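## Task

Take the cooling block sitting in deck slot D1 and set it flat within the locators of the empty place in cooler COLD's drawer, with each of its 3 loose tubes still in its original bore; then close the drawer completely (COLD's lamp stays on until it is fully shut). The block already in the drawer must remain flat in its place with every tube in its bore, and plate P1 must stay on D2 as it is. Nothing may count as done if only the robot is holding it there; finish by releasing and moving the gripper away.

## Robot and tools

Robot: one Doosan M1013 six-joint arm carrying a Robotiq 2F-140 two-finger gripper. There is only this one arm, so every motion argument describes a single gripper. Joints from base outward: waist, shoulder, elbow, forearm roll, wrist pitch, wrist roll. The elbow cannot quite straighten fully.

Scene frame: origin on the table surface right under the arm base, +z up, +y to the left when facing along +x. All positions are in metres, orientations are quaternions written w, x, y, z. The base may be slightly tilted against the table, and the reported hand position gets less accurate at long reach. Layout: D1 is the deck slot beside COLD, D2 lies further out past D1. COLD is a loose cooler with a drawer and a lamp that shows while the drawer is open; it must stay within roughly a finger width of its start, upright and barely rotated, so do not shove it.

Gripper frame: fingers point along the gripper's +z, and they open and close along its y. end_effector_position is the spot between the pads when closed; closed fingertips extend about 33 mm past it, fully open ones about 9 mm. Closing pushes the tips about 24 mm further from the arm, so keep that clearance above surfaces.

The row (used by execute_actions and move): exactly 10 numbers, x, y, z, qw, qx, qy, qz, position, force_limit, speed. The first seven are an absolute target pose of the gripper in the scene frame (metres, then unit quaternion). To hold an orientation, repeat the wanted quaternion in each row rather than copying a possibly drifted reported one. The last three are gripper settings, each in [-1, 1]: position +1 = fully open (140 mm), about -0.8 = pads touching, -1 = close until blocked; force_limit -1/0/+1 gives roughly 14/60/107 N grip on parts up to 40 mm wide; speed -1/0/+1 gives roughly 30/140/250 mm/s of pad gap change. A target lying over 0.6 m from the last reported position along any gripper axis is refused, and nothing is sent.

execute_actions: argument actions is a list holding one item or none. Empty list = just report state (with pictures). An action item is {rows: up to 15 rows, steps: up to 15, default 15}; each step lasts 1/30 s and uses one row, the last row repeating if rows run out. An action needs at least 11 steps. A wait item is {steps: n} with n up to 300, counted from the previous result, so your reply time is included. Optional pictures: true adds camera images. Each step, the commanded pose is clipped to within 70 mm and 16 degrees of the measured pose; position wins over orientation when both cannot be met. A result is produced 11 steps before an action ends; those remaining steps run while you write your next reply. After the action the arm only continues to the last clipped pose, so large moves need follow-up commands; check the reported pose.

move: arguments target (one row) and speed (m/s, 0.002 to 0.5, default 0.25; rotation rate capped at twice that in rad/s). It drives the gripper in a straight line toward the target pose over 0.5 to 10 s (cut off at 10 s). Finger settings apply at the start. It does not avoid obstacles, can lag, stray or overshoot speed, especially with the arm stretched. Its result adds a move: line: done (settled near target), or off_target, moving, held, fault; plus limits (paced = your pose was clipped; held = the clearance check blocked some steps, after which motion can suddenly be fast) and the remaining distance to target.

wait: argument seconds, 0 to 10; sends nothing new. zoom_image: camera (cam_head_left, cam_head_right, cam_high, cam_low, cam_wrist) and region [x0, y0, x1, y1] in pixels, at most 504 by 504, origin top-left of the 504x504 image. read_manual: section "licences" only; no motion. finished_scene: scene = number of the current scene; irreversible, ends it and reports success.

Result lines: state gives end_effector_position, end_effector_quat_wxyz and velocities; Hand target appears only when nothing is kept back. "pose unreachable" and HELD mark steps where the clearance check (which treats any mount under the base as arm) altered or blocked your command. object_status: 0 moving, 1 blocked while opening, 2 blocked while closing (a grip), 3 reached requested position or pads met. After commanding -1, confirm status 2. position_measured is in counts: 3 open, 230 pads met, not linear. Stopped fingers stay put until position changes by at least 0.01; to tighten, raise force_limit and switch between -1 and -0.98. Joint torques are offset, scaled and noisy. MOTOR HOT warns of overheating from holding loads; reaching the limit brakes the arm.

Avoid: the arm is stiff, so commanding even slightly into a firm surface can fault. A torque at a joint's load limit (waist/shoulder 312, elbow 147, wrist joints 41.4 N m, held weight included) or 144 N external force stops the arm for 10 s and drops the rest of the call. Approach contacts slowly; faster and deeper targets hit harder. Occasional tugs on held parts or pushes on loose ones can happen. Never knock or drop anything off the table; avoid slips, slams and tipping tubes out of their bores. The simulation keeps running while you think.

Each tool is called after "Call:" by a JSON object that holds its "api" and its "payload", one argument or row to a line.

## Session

Call:
{"api": "execute_actions", "payload": {
  "actions": []
}}

Scene clock: 0.00 s of 10800.00 s.
end_effector_position=(+1.1209, +0.2122, +0.1661) position_measured=3 object_status=3 end_effector_quat_wxyz=(+0.024, +0.164, +0.977, +0.136) end_effector_velocity=(+0.000, +0.000, +0.000) end_effector_angular_velocity=(+0.000, -0.000, -0.000)
Joint positions: [ 0.091  1.046  0.598  0.272  1.382 -1.195]
Joint velocities: [ 0. -0. -0. -0. -0.  0.]
Joint torques (N m, as the joint torque sensors report them, + toward a larger angle): no reading
Hand target: +1.121, +0.212, +0.166; +0.024, +0.164, +0.977, +0.136

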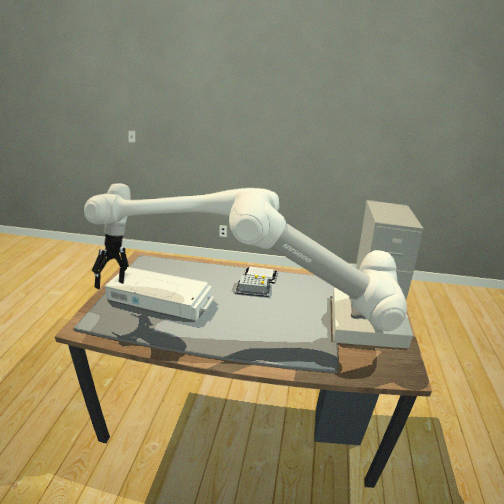

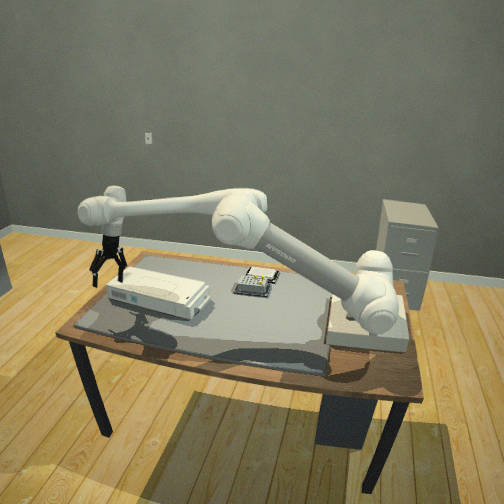

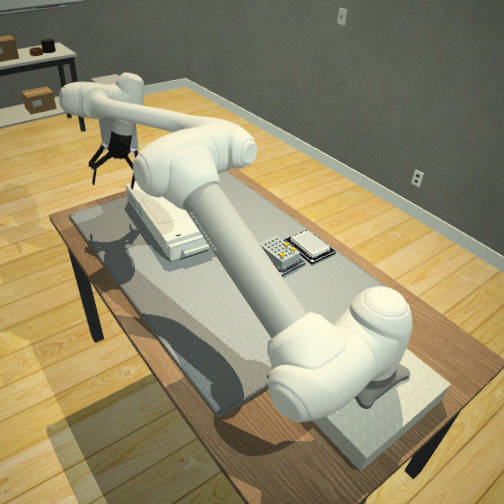

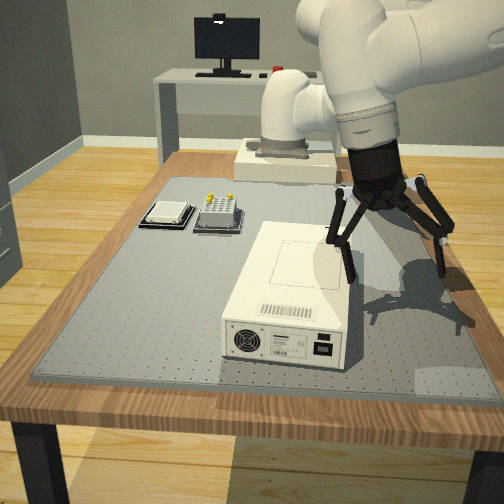

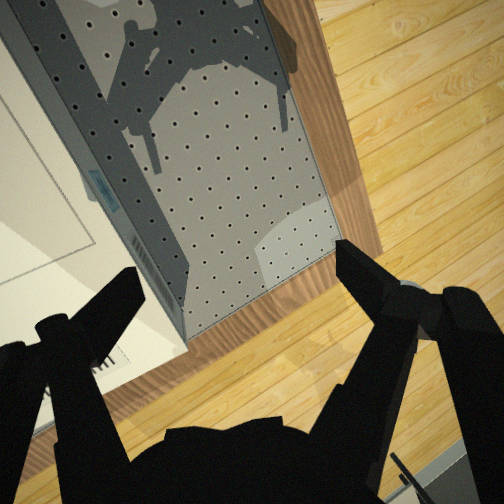

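Call:
{"api": "move", "payload": {
  "target": [0.70, 0.088, 0.19, 0, 0.7408, 0.6717, 0, -0.48, 0.0, 0.5],
  "speed": 0.35
}}

Scene clock: 4.20 s of 10800.00 s.
end_effector_position=(+0.7003, +0.0874, +0.1898) position_measured=190 object_status=3 end_effector_quat_wxyz=(+0.000, +0.741, +0.672, +0.000) end_effector_velocity=(-0.001, +0.000, +0.001) end_effector_angular_velocity=(-0.001, -0.000, -0.003)
Joint positions: [0.079 0.356 1.734 0.016 1.045 0.156]
Joint velocities: [ 0.    -0.002  0.002 -0.001 -0.     0.004]
Joint torques (N m, as the joint torque sensors report them, + toward a larger angle): [  5.   -73.18 -36.67   4.48   0.35  -0.23]
Hand target: +0.700, +0.087, +0.190; +0.000, +0.741, +0.672, +0.000
Off the commanded pose: 0.001 m, 0 deg.
Kept back: nothing.
move: done

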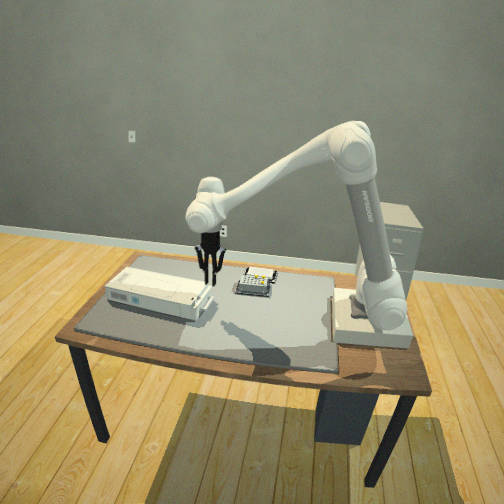

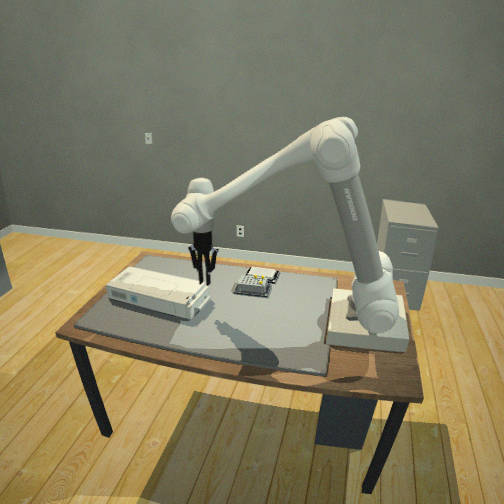

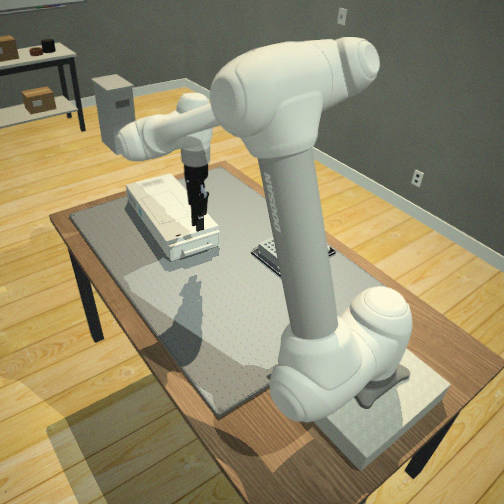

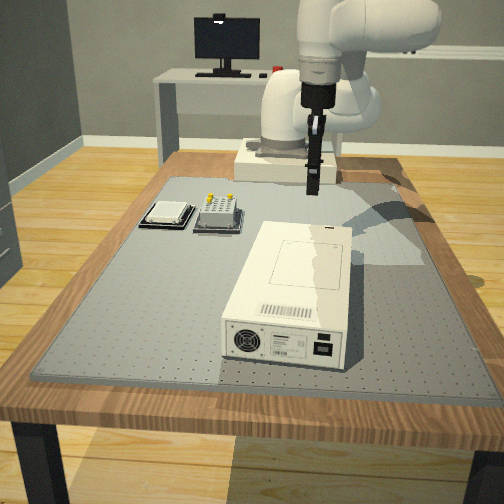

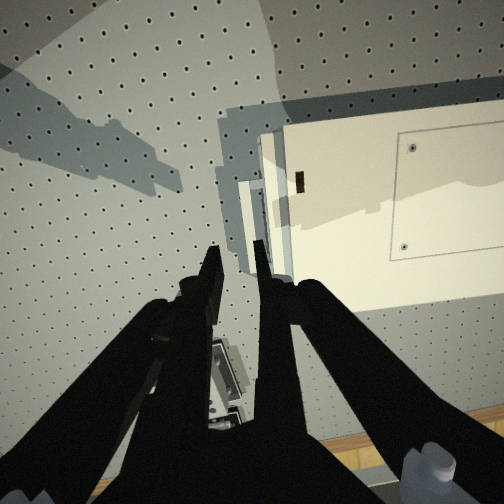

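Call:
{"api": "zoom_image", "payload": {
  "camera": "cam_wrist",
  "region": [190, 110, 350, 300]
}}

Region (190, 110, 350, 300) of cam_wrist's 504x504 image, scaled by 2.653, with more detail than that image has; it fills the left 424 columns of this view, and the rest is white.

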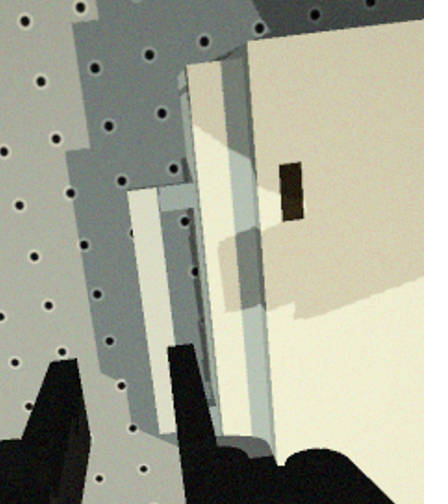

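Call:
{"api": "move", "payload": {
  "target": [0.7113, 0.0781, 0.118, 0, 0.7367, 0.6762, 0, -0.48, 0.0, 0.5],
  "speed": 0.15
}}

Call:
{"api": "zoom_image", "payload": {
  "camera": "cam_wrist",
  "region": [180, 90, 340, 290]
}}

Scene clock: 9.13 s of 10800.00 s.
end_effector_position=(+0.7113, +0.0781, +0.1182) position_measured=190 object_status=3 end_effector_quat_wxyz=(+0.000, +0.737, +0.676, +0.000) end_effector_velocity=(-0.000, +0.000, -0.002) end_effector_angular_velocity=(-0.001, +0.001, +0.003)
Joint positions: [0.066 0.435 1.768 0.017 0.932 0.129]
Joint velocities: [ 0.001  0.002  0.002 -0.002 -0.003 -0.001]
Joint torques (N m, as the joint torque sensors report them, + toward a larger angle): [ -1.36 -77.02 -36.34   4.94   0.31   0.21]
Hand target: +0.711, +0.078, +0.118; +0.000, +0.737, +0.676, -0.000
Off the commanded pose: 0.000 m, 0 deg.
Kept back: nothing.
After step 90, 1.00 s passed at rest.
move: done

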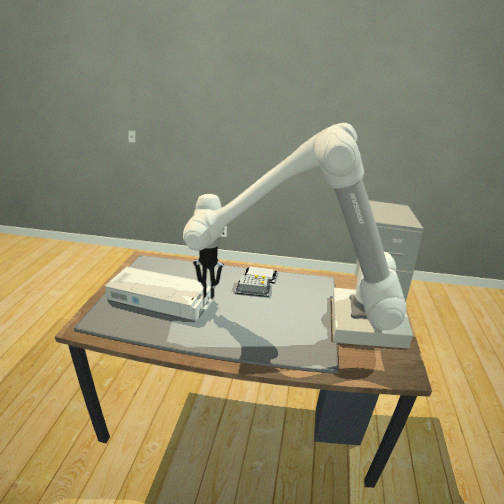

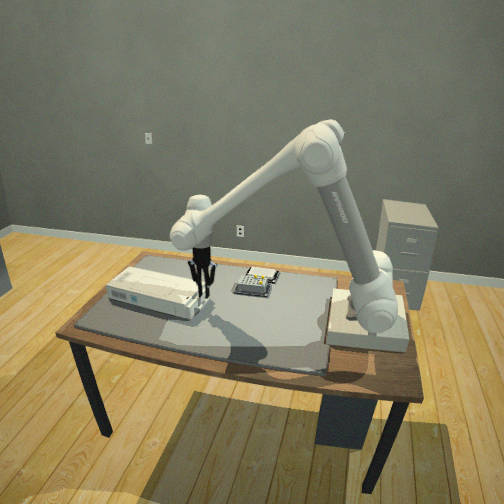

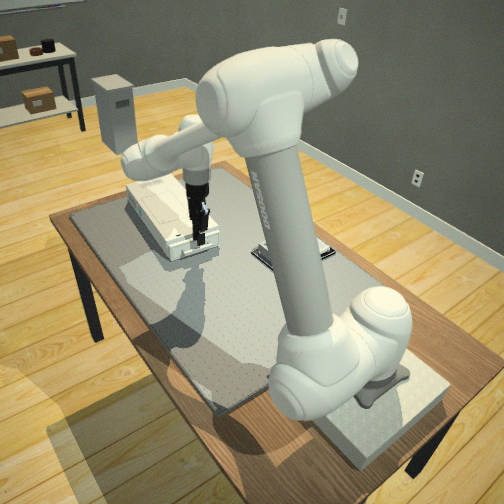

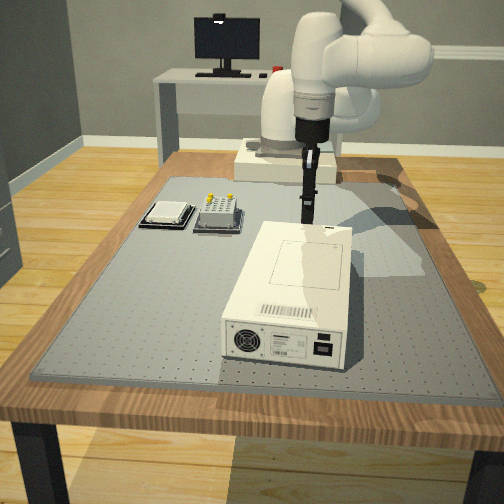

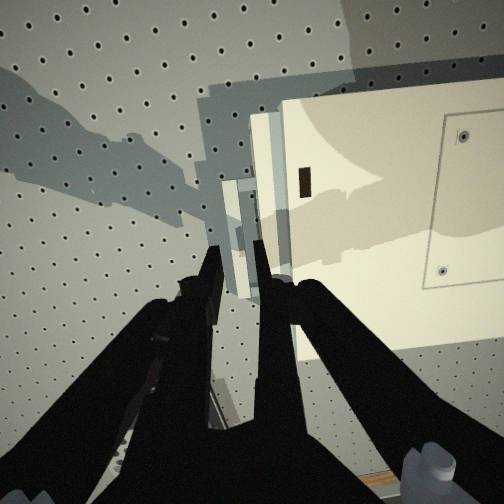

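Region (180, 90, 340, 290) of cam_wrist's 504x504 image, scaled by 2.520, with more detail than that image has; it fills the left 403 columns of this view, and the rest is white.

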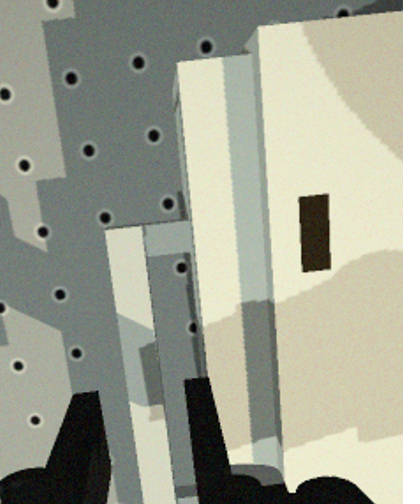

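Call:
{"api": "move", "payload": {
  "target": [0.7074, 0.0784, 0.117, 0, 0.7367, 0.6762, 0, -0.48, 0.0, 0.5],
  "speed": 0.05
}}

Call:
{"api": "move", "payload": {
  "target": [0.7074, 0.0784, 0.073, 0, 0.7367, 0.6762, 0, -0.48, 0.0, 0.5],
  "speed": 0.06
}}

Scene clock: 11.67 s of 10800.00 s.
end_effector_position=(+0.7075, +0.0784, +0.1170) position_measured=190 object_status=3 end_effector_quat_wxyz=(-0.000, +0.737, +0.676, -0.000) end_effector_velocity=(-0.001, -0.001, -0.001) end_effector_angular_velocity=(-0.001, +0.001, -0.003)
Joint positions: [0.067 0.431 1.777 0.018 0.927 0.129]
Joint velocities: [-0.001 -0.001  0.002 -0.001 -0.001  0.002]
Joint torques (N m, as the joint torque sensors report them, + toward a larger angle): [  3.58 -76.27 -34.32   4.29   0.61   0.19]
Hand target: +0.707, +0.078, +0.117; +0.000, +0.737, +0.676, -0.000
Off the commanded pose: 0.000 m, 0 deg.
Kept back: nothing.
move: done

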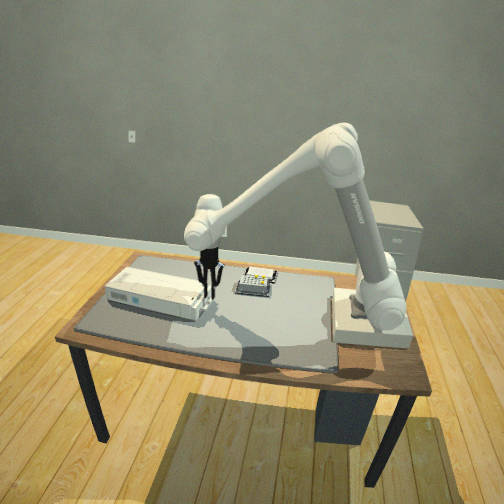

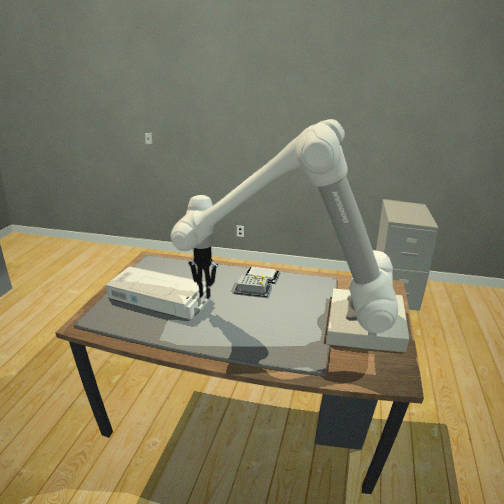

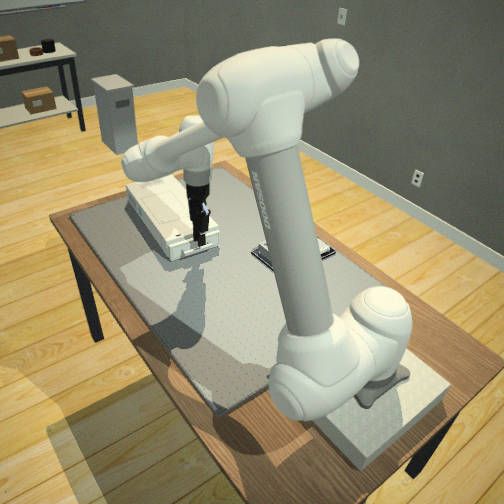

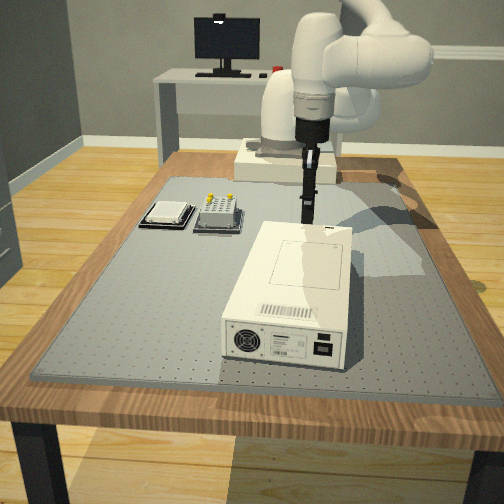

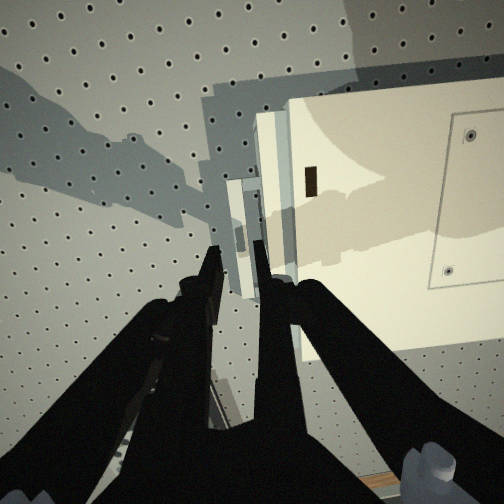

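Scene clock: 12.77 s of 10800.00 s.
end_effector_position=(+0.7074, +0.0784, +0.0731) position_measured=190 object_status=3 end_effector_quat_wxyz=(+0.000, +0.737, +0.676, +0.000) end_effector_velocity=(-0.000, -0.000, -0.002) end_effector_angular_velocity=(-0.001, +0.001, +0.000)
Joint positions: [0.068 0.476 1.804 0.019 0.855 0.129]
Joint velocities: [ 0.     0.001  0.001 -0.001 -0.002  0.   ]
Joint torques (N m, as the joint torque sensors report them, + toward a larger angle): [  2.87 -79.03 -34.84   4.7    0.77  -0.1 ]
Hand target: +0.707, +0.078, +0.073; +0.000, +0.737, +0.676, -0.000
Off the commanded pose: 0.000 m, 0 deg.
Kept back: nothing.
move: done

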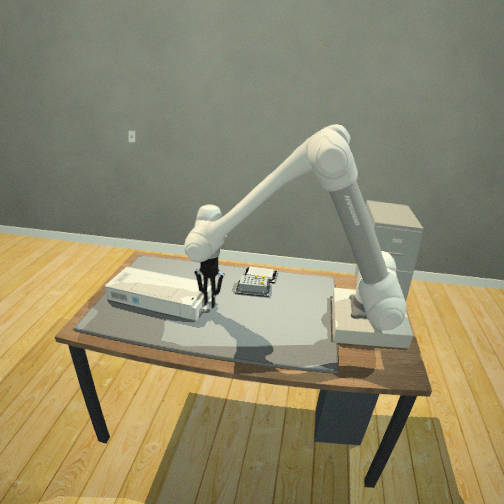

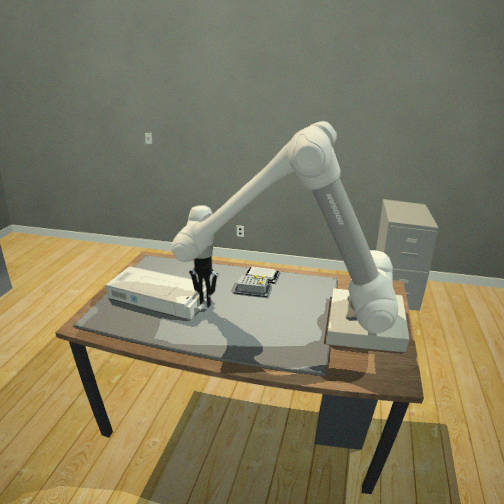

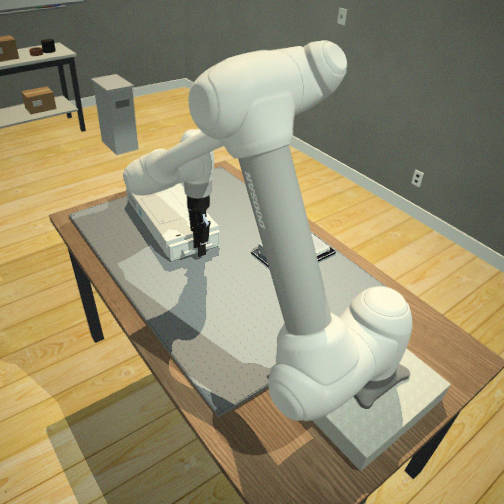

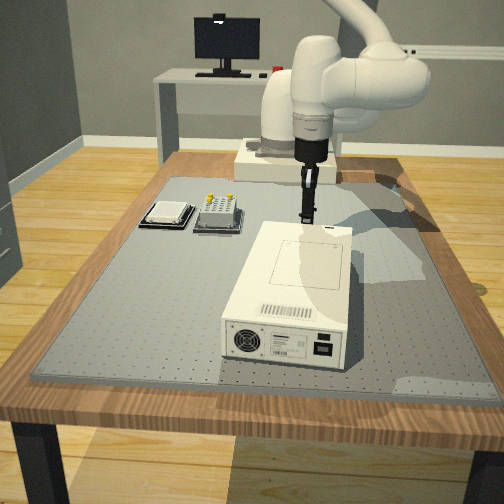

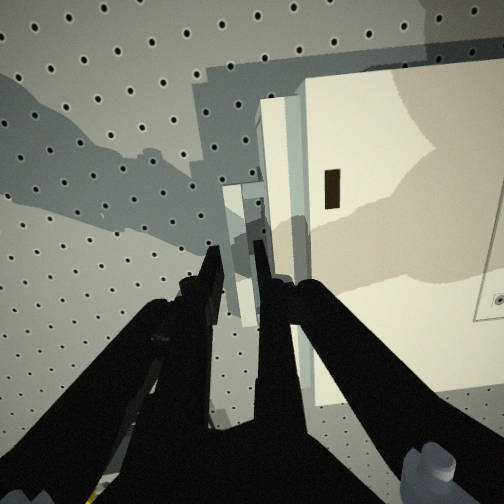

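Call:
{"api": "move", "payload": {
  "target": [0.6925, 0.0797, 0.073, 0, 0.7367, 0.6762, 0, -0.48, 0.0, 0.5],
  "speed": 0.025
}}

Call:
{"api": "move", "payload": {
  "target": [0.5430, 0.0925, 0.073, 0, 0.7367, 0.6762, 0, -0.48, 0.0, 0.5],
  "speed": 0.09
}}

Scene clock: 14.17 s of 10800.00 s.
end_effector_position=(+0.6926, +0.0797, +0.0730) position_measured=190 object_status=3 end_effector_quat_wxyz=(+0.000, +0.737, +0.676, +0.000) end_effector_velocity=(-0.002, -0.000, -0.000) end_effector_angular_velocity=(-0.000, +0.001, -0.001)
Joint positions: [0.071 0.458 1.834 0.019 0.843 0.131]
Joint velocities: [-0.    -0.002  0.004 -0.001 -0.001  0.001]
Joint torques (N m, as the joint torque sensors report them, + toward a larger angle): [  0.1  -74.94 -30.54   3.73   1.29   0.16]
Hand target: +0.692, +0.080, +0.073; +0.000, +0.737, +0.676, -0.000
Off the commanded pose: 0.000 m, 0 deg.
Kept back: nothing.
move: done

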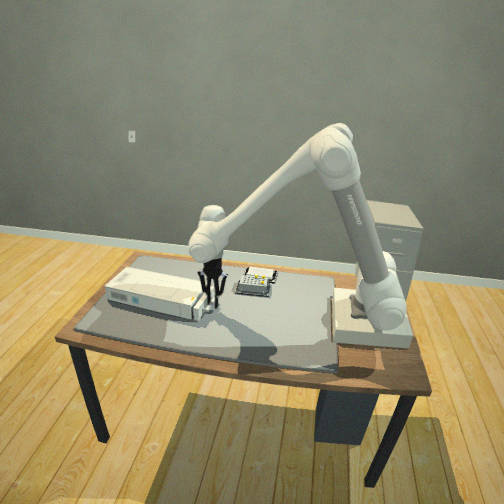

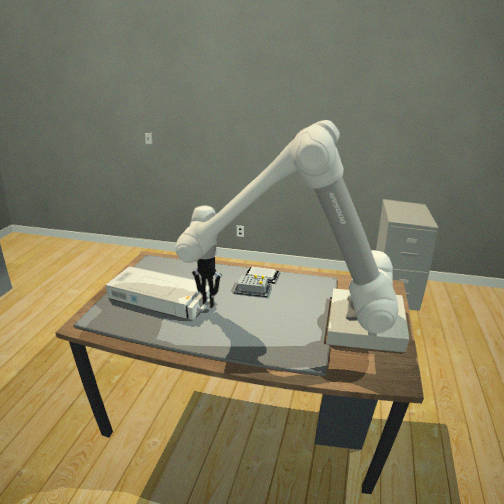

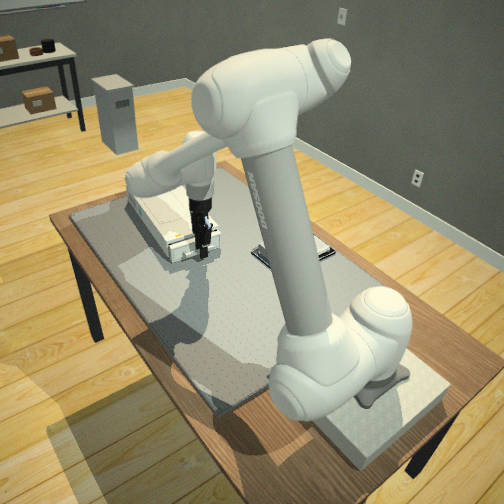

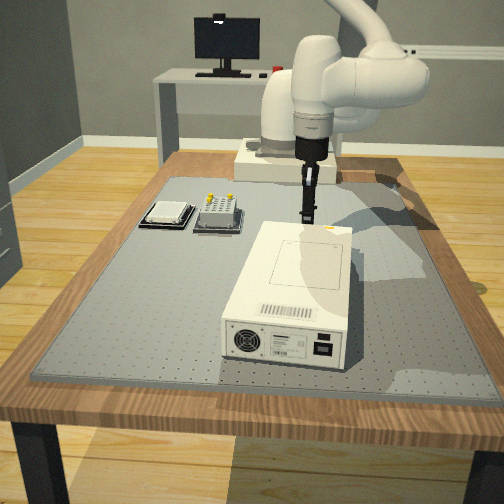

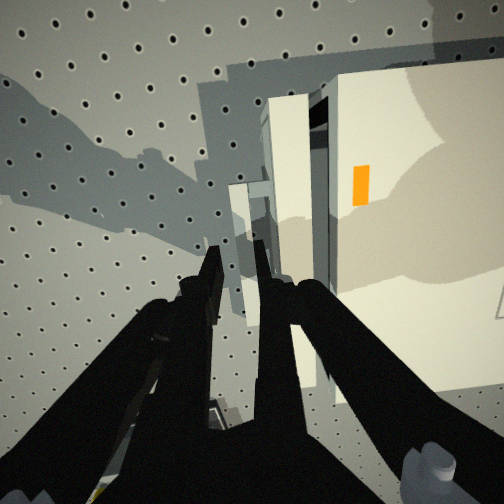

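Scene clock: 16.27 s of 10800.00 s.
end_effector_position=(+0.5431, +0.0923, +0.0729) position_measured=190 object_status=3 end_effector_quat_wxyz=(+0.000, +0.737, +0.676, -0.000) end_effector_velocity=(-0.001, -0.000, +0.000) end_effector_angular_velocity=(+0.000, -0.001, -0.002)
Joint positions: [0.11  0.274 2.122 0.02  0.738 0.168]
Joint velocities: [-0.001 -0.002  0.002  0.    -0.001  0.001]
Joint torques (N m, as the joint torque sensors report them, + toward a larger angle): [  1.4  -56.97 -28.34   3.95   1.67   0.24]
Hand target: +0.543, +0.092, +0.073; +0.000, +0.737, +0.676, -0.000
Off the commanded pose: 0.000 m, 0 deg.
Kept back: nothing.
move: done

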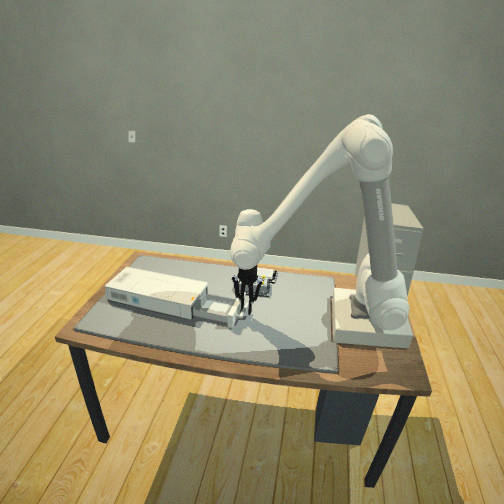

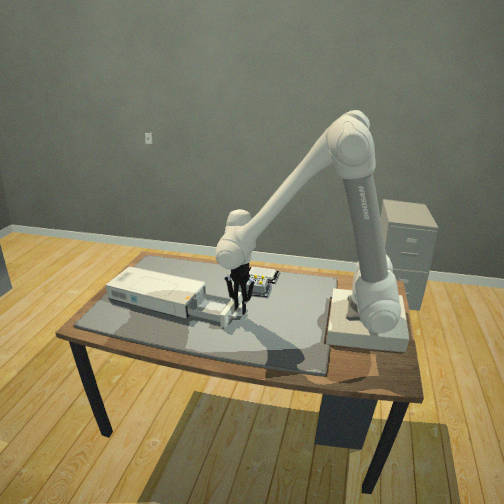

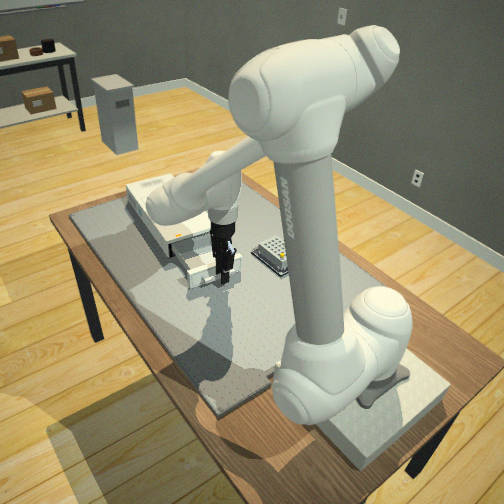

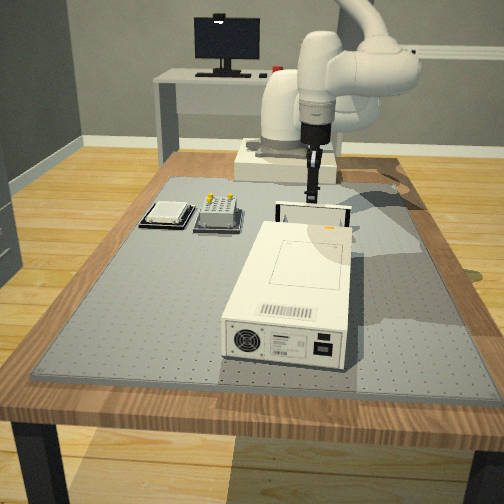

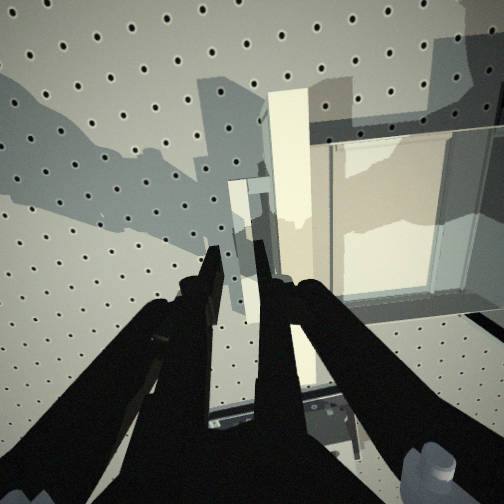

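Call:
{"api": "move", "payload": {
  "target": [0.5466, 0.0921, 0.075, 0, 0.7367, 0.6762, 0, -0.48, 0.0, 0.5],
  "speed": 0.03
}}

Call:
{"api": "move", "payload": {
  "target": [0.5466, 0.0921, 0.13, 0, 0.7367, 0.6762, 0, -0.48, 0.0, 0.5],
  "speed": 0.12
}}

Call:
{"api": "move", "payload": {
  "target": [0.635, 0.083, 0.16, 0, 0.7426, 0.6698, 0, 1, 0.0, 0.8],
  "speed": 0.2
}}

Scene clock: 18.67 s of 10800.00 s.
end_effector_position=(+0.5465, +0.0921, +0.0750) position_measured=190 object_status=3 end_effector_quat_wxyz=(+0.000, +0.737, +0.676, +0.000) end_effector_velocity=(+0.000, -0.000, +0.000) end_effector_angular_velocity=(-0.000, +0.001, +0.001)
Joint positions: [0.109 0.276 2.114 0.02  0.744 0.167]
Joint velocities: [-0.     0.001 -0.001  0.     0.001 -0.001]
Joint torques (N m, as the joint torque sensors report them, + toward a larger angle): [  1.88 -55.73 -28.95   3.97   0.68   0.22]
Hand target: +0.547, +0.092, +0.075; -0.000, +0.737, +0.676, +0.000
Off the commanded pose: 0.000 m, 0 deg.
Kept back: nothing.
move: done

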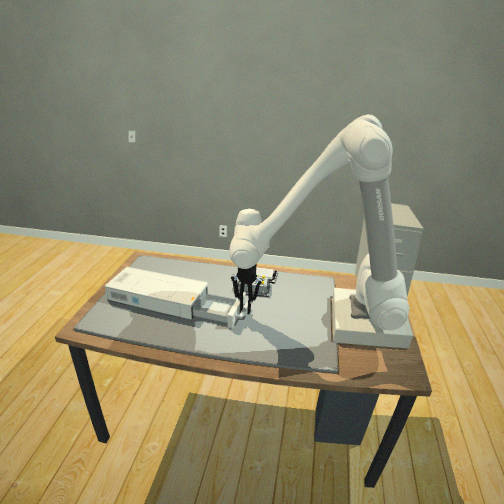

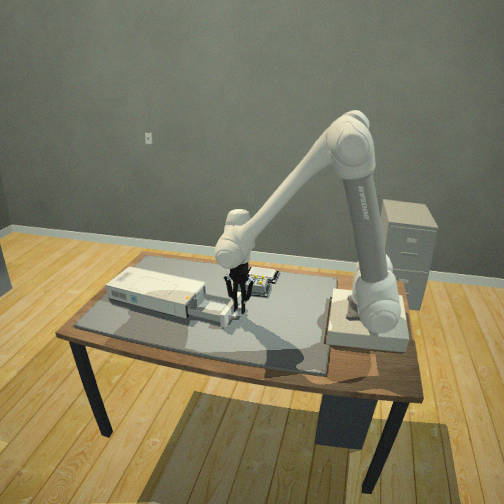

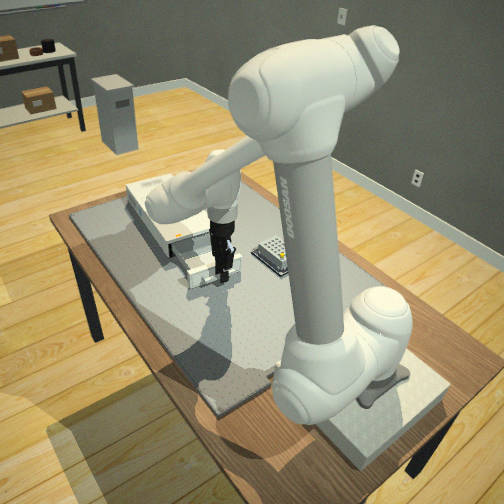

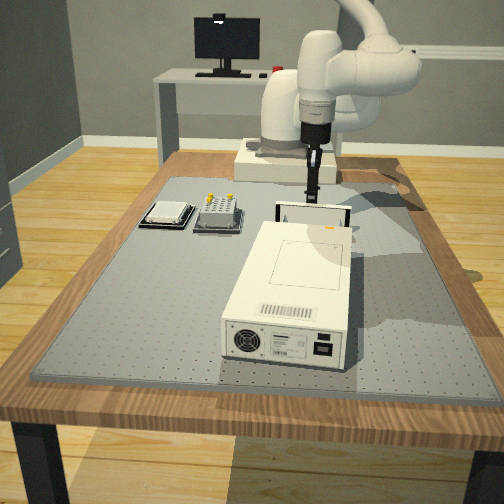

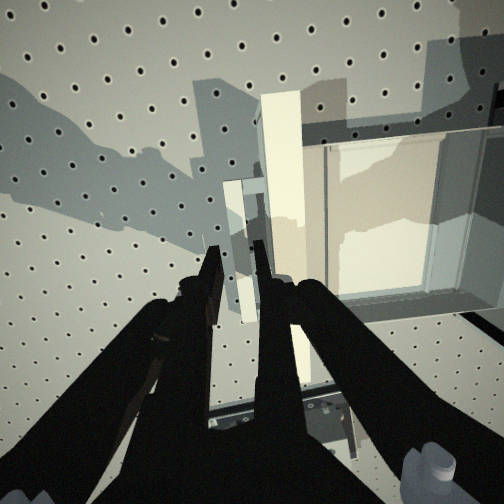

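Scene clock: 19.57 s of 10800.00 s.
end_effector_position=(+0.5466, +0.0921, +0.1299) position_measured=190 object_status=3 end_effector_quat_wxyz=(-0.000, +0.737, +0.676, -0.000) end_effector_velocity=(+0.000, +0.000, +0.002) end_effector_angular_velocity=(+0.000, -0.000, +0.001)
Joint positions: [0.107 0.205 2.076 0.018 0.854 0.168]
Joint velocities: [ 0.001 -0.002 -0.001  0.     0.003 -0.   ]
Joint torques (N m, as the joint torque sensors report them, + toward a larger angle): [ -0.5  -50.83 -33.52   4.2    0.17   0.26]
Hand target: +0.547, +0.092, +0.130; -0.000, +0.737, +0.676, +0.000
Off the commanded pose: 0.000 m, 0 deg.
Kept back: nothing.
move: done

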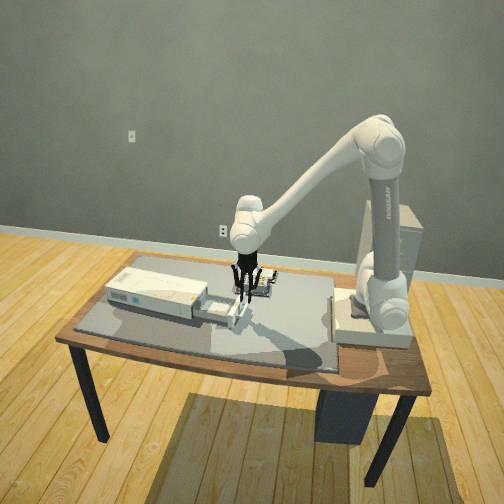

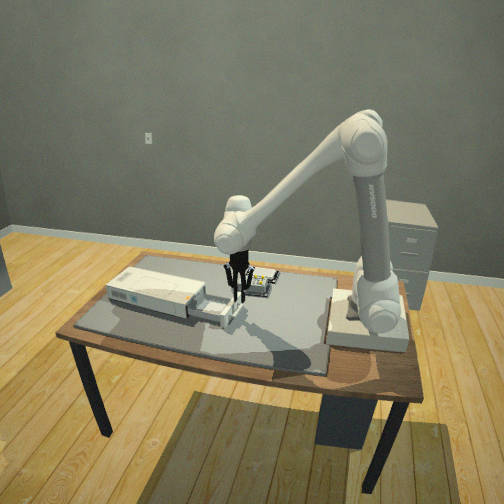

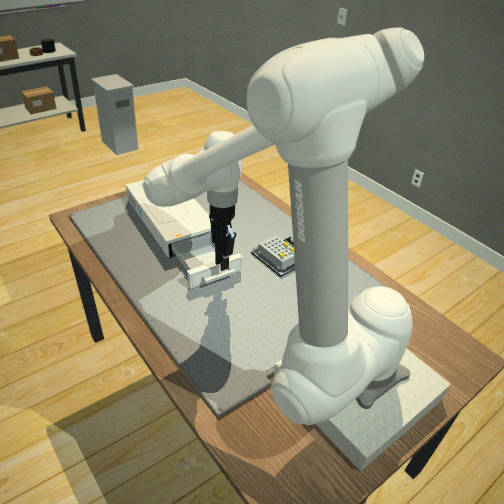

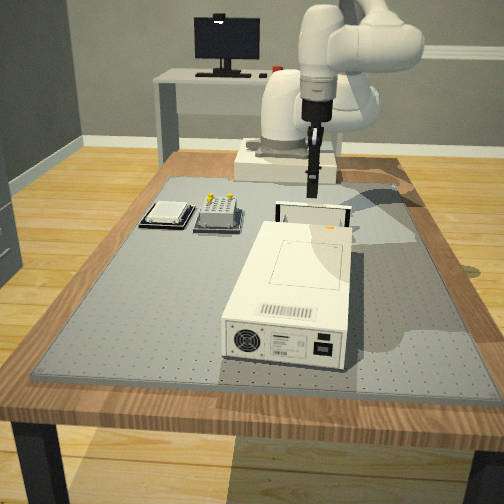

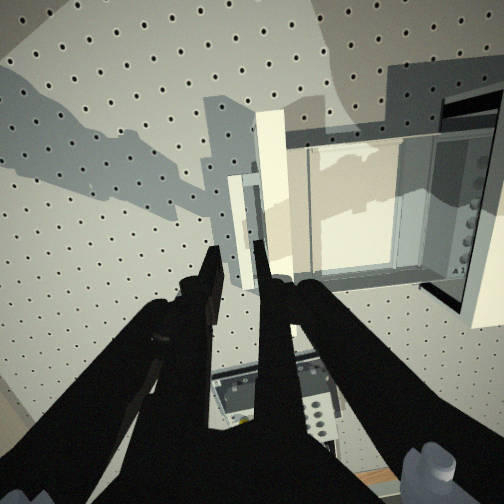

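Scene clock: 20.53 s of 10800.00 s.
end_effector_position=(+0.6349, +0.0831, +0.1600) position_measured=3 object_status=3 end_effector_quat_wxyz=(+0.000, +0.743, +0.670, +0.000) end_effector_velocity=(+0.001, -0.001, -0.000) end_effector_angular_velocity=(+0.000, +0.001, -0.001)
Joint positions: [0.079 0.291 1.89  0.017 0.954 0.16 ]
Joint velocities: [-0.001  0.002 -0.002  0.     0.002 -0.   ]
Joint torques (N m, as the joint torque sensors report them, + toward a larger angle): [  1.1  -62.63 -36.38   4.44   0.34  -0.14]
Hand target: +0.635, +0.083, +0.160; -0.000, +0.743, +0.670, +0.000
Off the commanded pose: 0.000 m, 0 deg.
Kept back: nothing.
move: done

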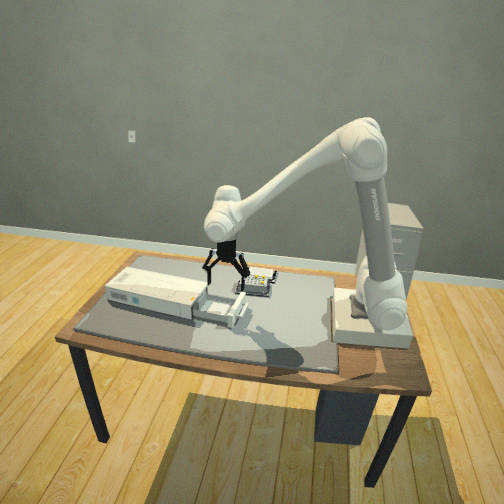

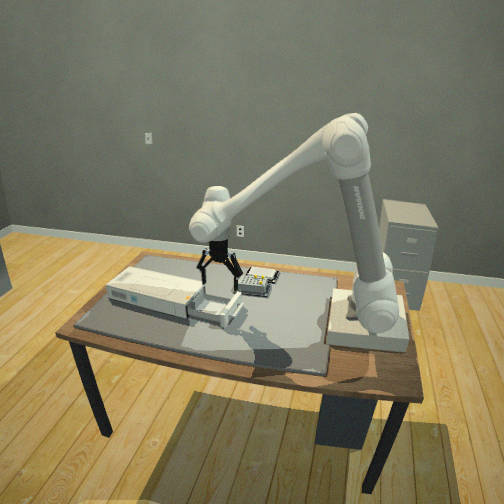

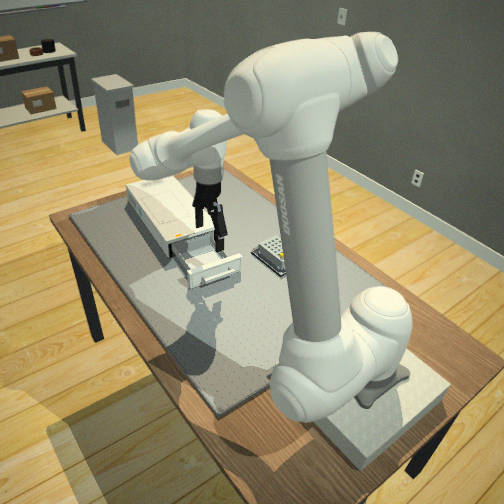

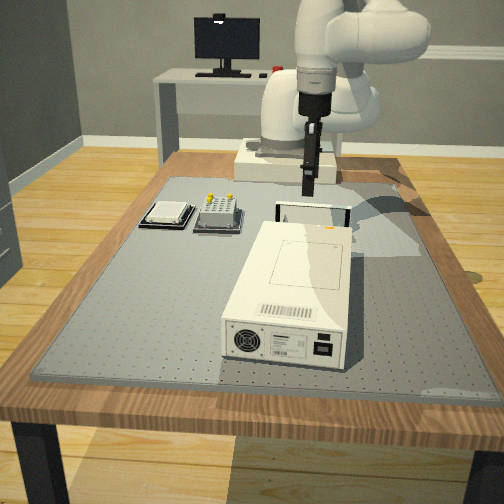

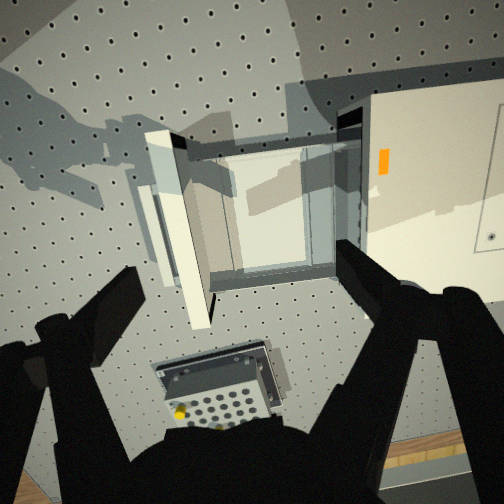

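Call:
{"api": "zoom_image", "payload": {
  "camera": "cam_wrist",
  "region": [170, 120, 380, 310]
}}

Region (170, 120, 380, 310) of cam_wrist's 504x504 image, scaled by 2.400, with more detail than that image has; it fills the top 456 rows of this view, and the rest is white.

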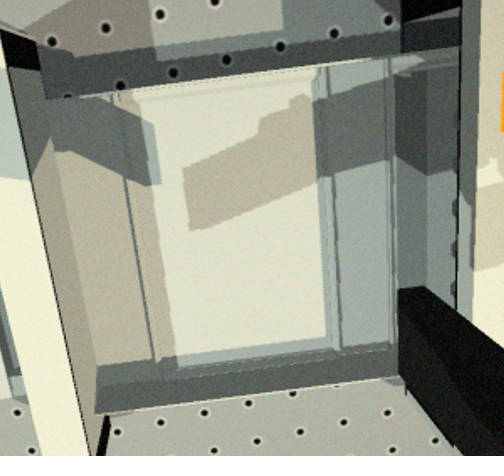

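Call:
{"api": "execute_actions", "payload": {
  "actions": []
}}

Scene clock: 22.20 s of 10800.00 s.
end_effector_position=(+0.6350, +0.0831, +0.1600) position_measured=3 object_status=3 end_effector_quat_wxyz=(-0.000, +0.743, +0.670, +0.000) end_effector_velocity=(+0.000, -0.000, +0.000) end_effector_angular_velocity=(-0.000, -0.000, +0.001)
Joint positions: [0.079 0.292 1.89  0.017 0.954 0.16 ]
Joint velocities: [-0.001 -0.    -0.    -0.     0.    -0.001]
Joint torques (N m, as the joint torque sensors report them, + toward a larger angle): [ -0.9  -64.27 -35.67   4.42   0.32   0.04]
Hand target: +0.635, +0.083, +0.160; -0.000, +0.743, +0.670, +0.000
Off the commanded pose: 0.000 m, 0 deg.
Kept back: nothing.
Steps of this call (steps 1 to 50: nothing new was sent). Readings (end_effector_position | what the end effector reports):
1: (+0.6349, +0.0831, +0.1600) | position_measured=3 object_status=3
2: (+0.6349, +0.0831, +0.1600) | position_measured=3 object_status=3
4: (+0.6350, +0.0831, +0.1600) | position_measured=3 object_status=3
8: (+0.6350, +0.0831, +0.1600) | position_measured=3 object_status=3
50: the state above

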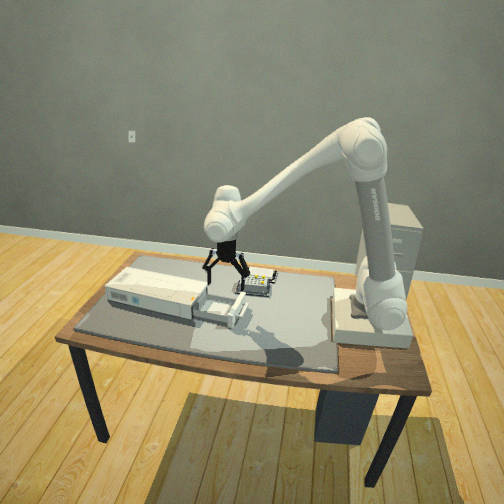

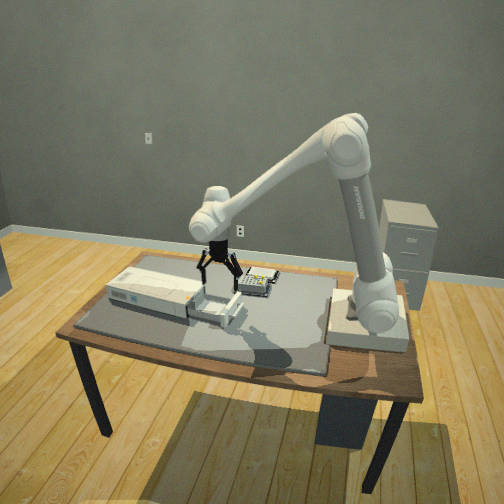

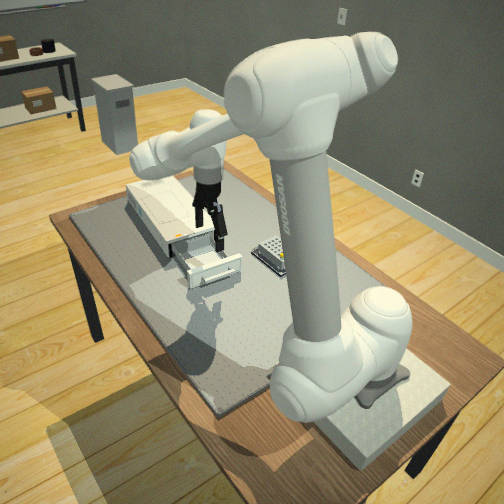

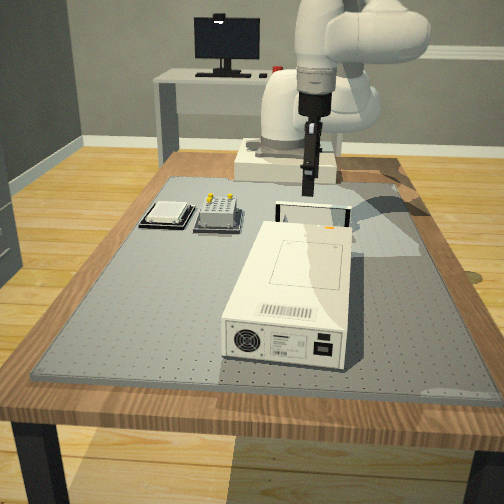

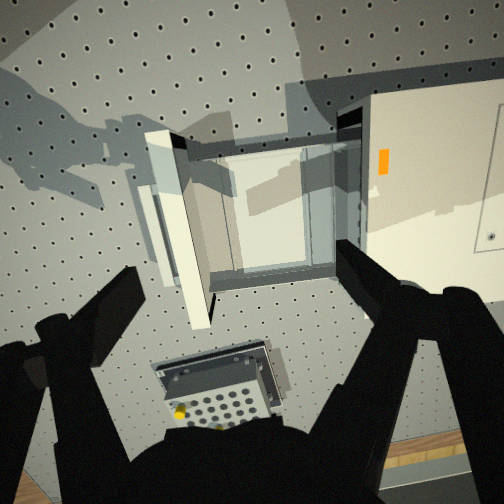

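Call:
{"api": "zoom_image", "payload": {
  "camera": "cam_wrist",
  "region": [170, 120, 380, 310]
}}

Region (170, 120, 380, 310) of cam_wrist's 504x504 image, scaled by 2.400, with more detail than that image has; it fills the top 456 rows of this view, and the rest is white.

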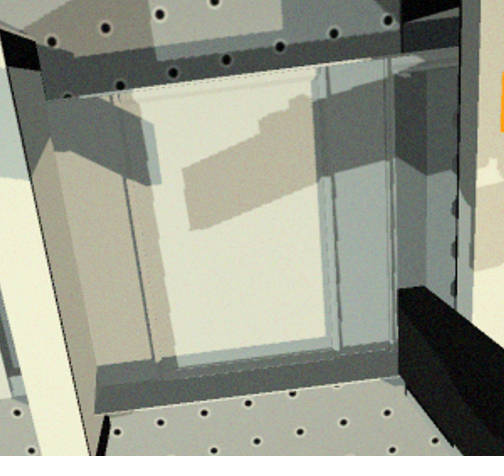

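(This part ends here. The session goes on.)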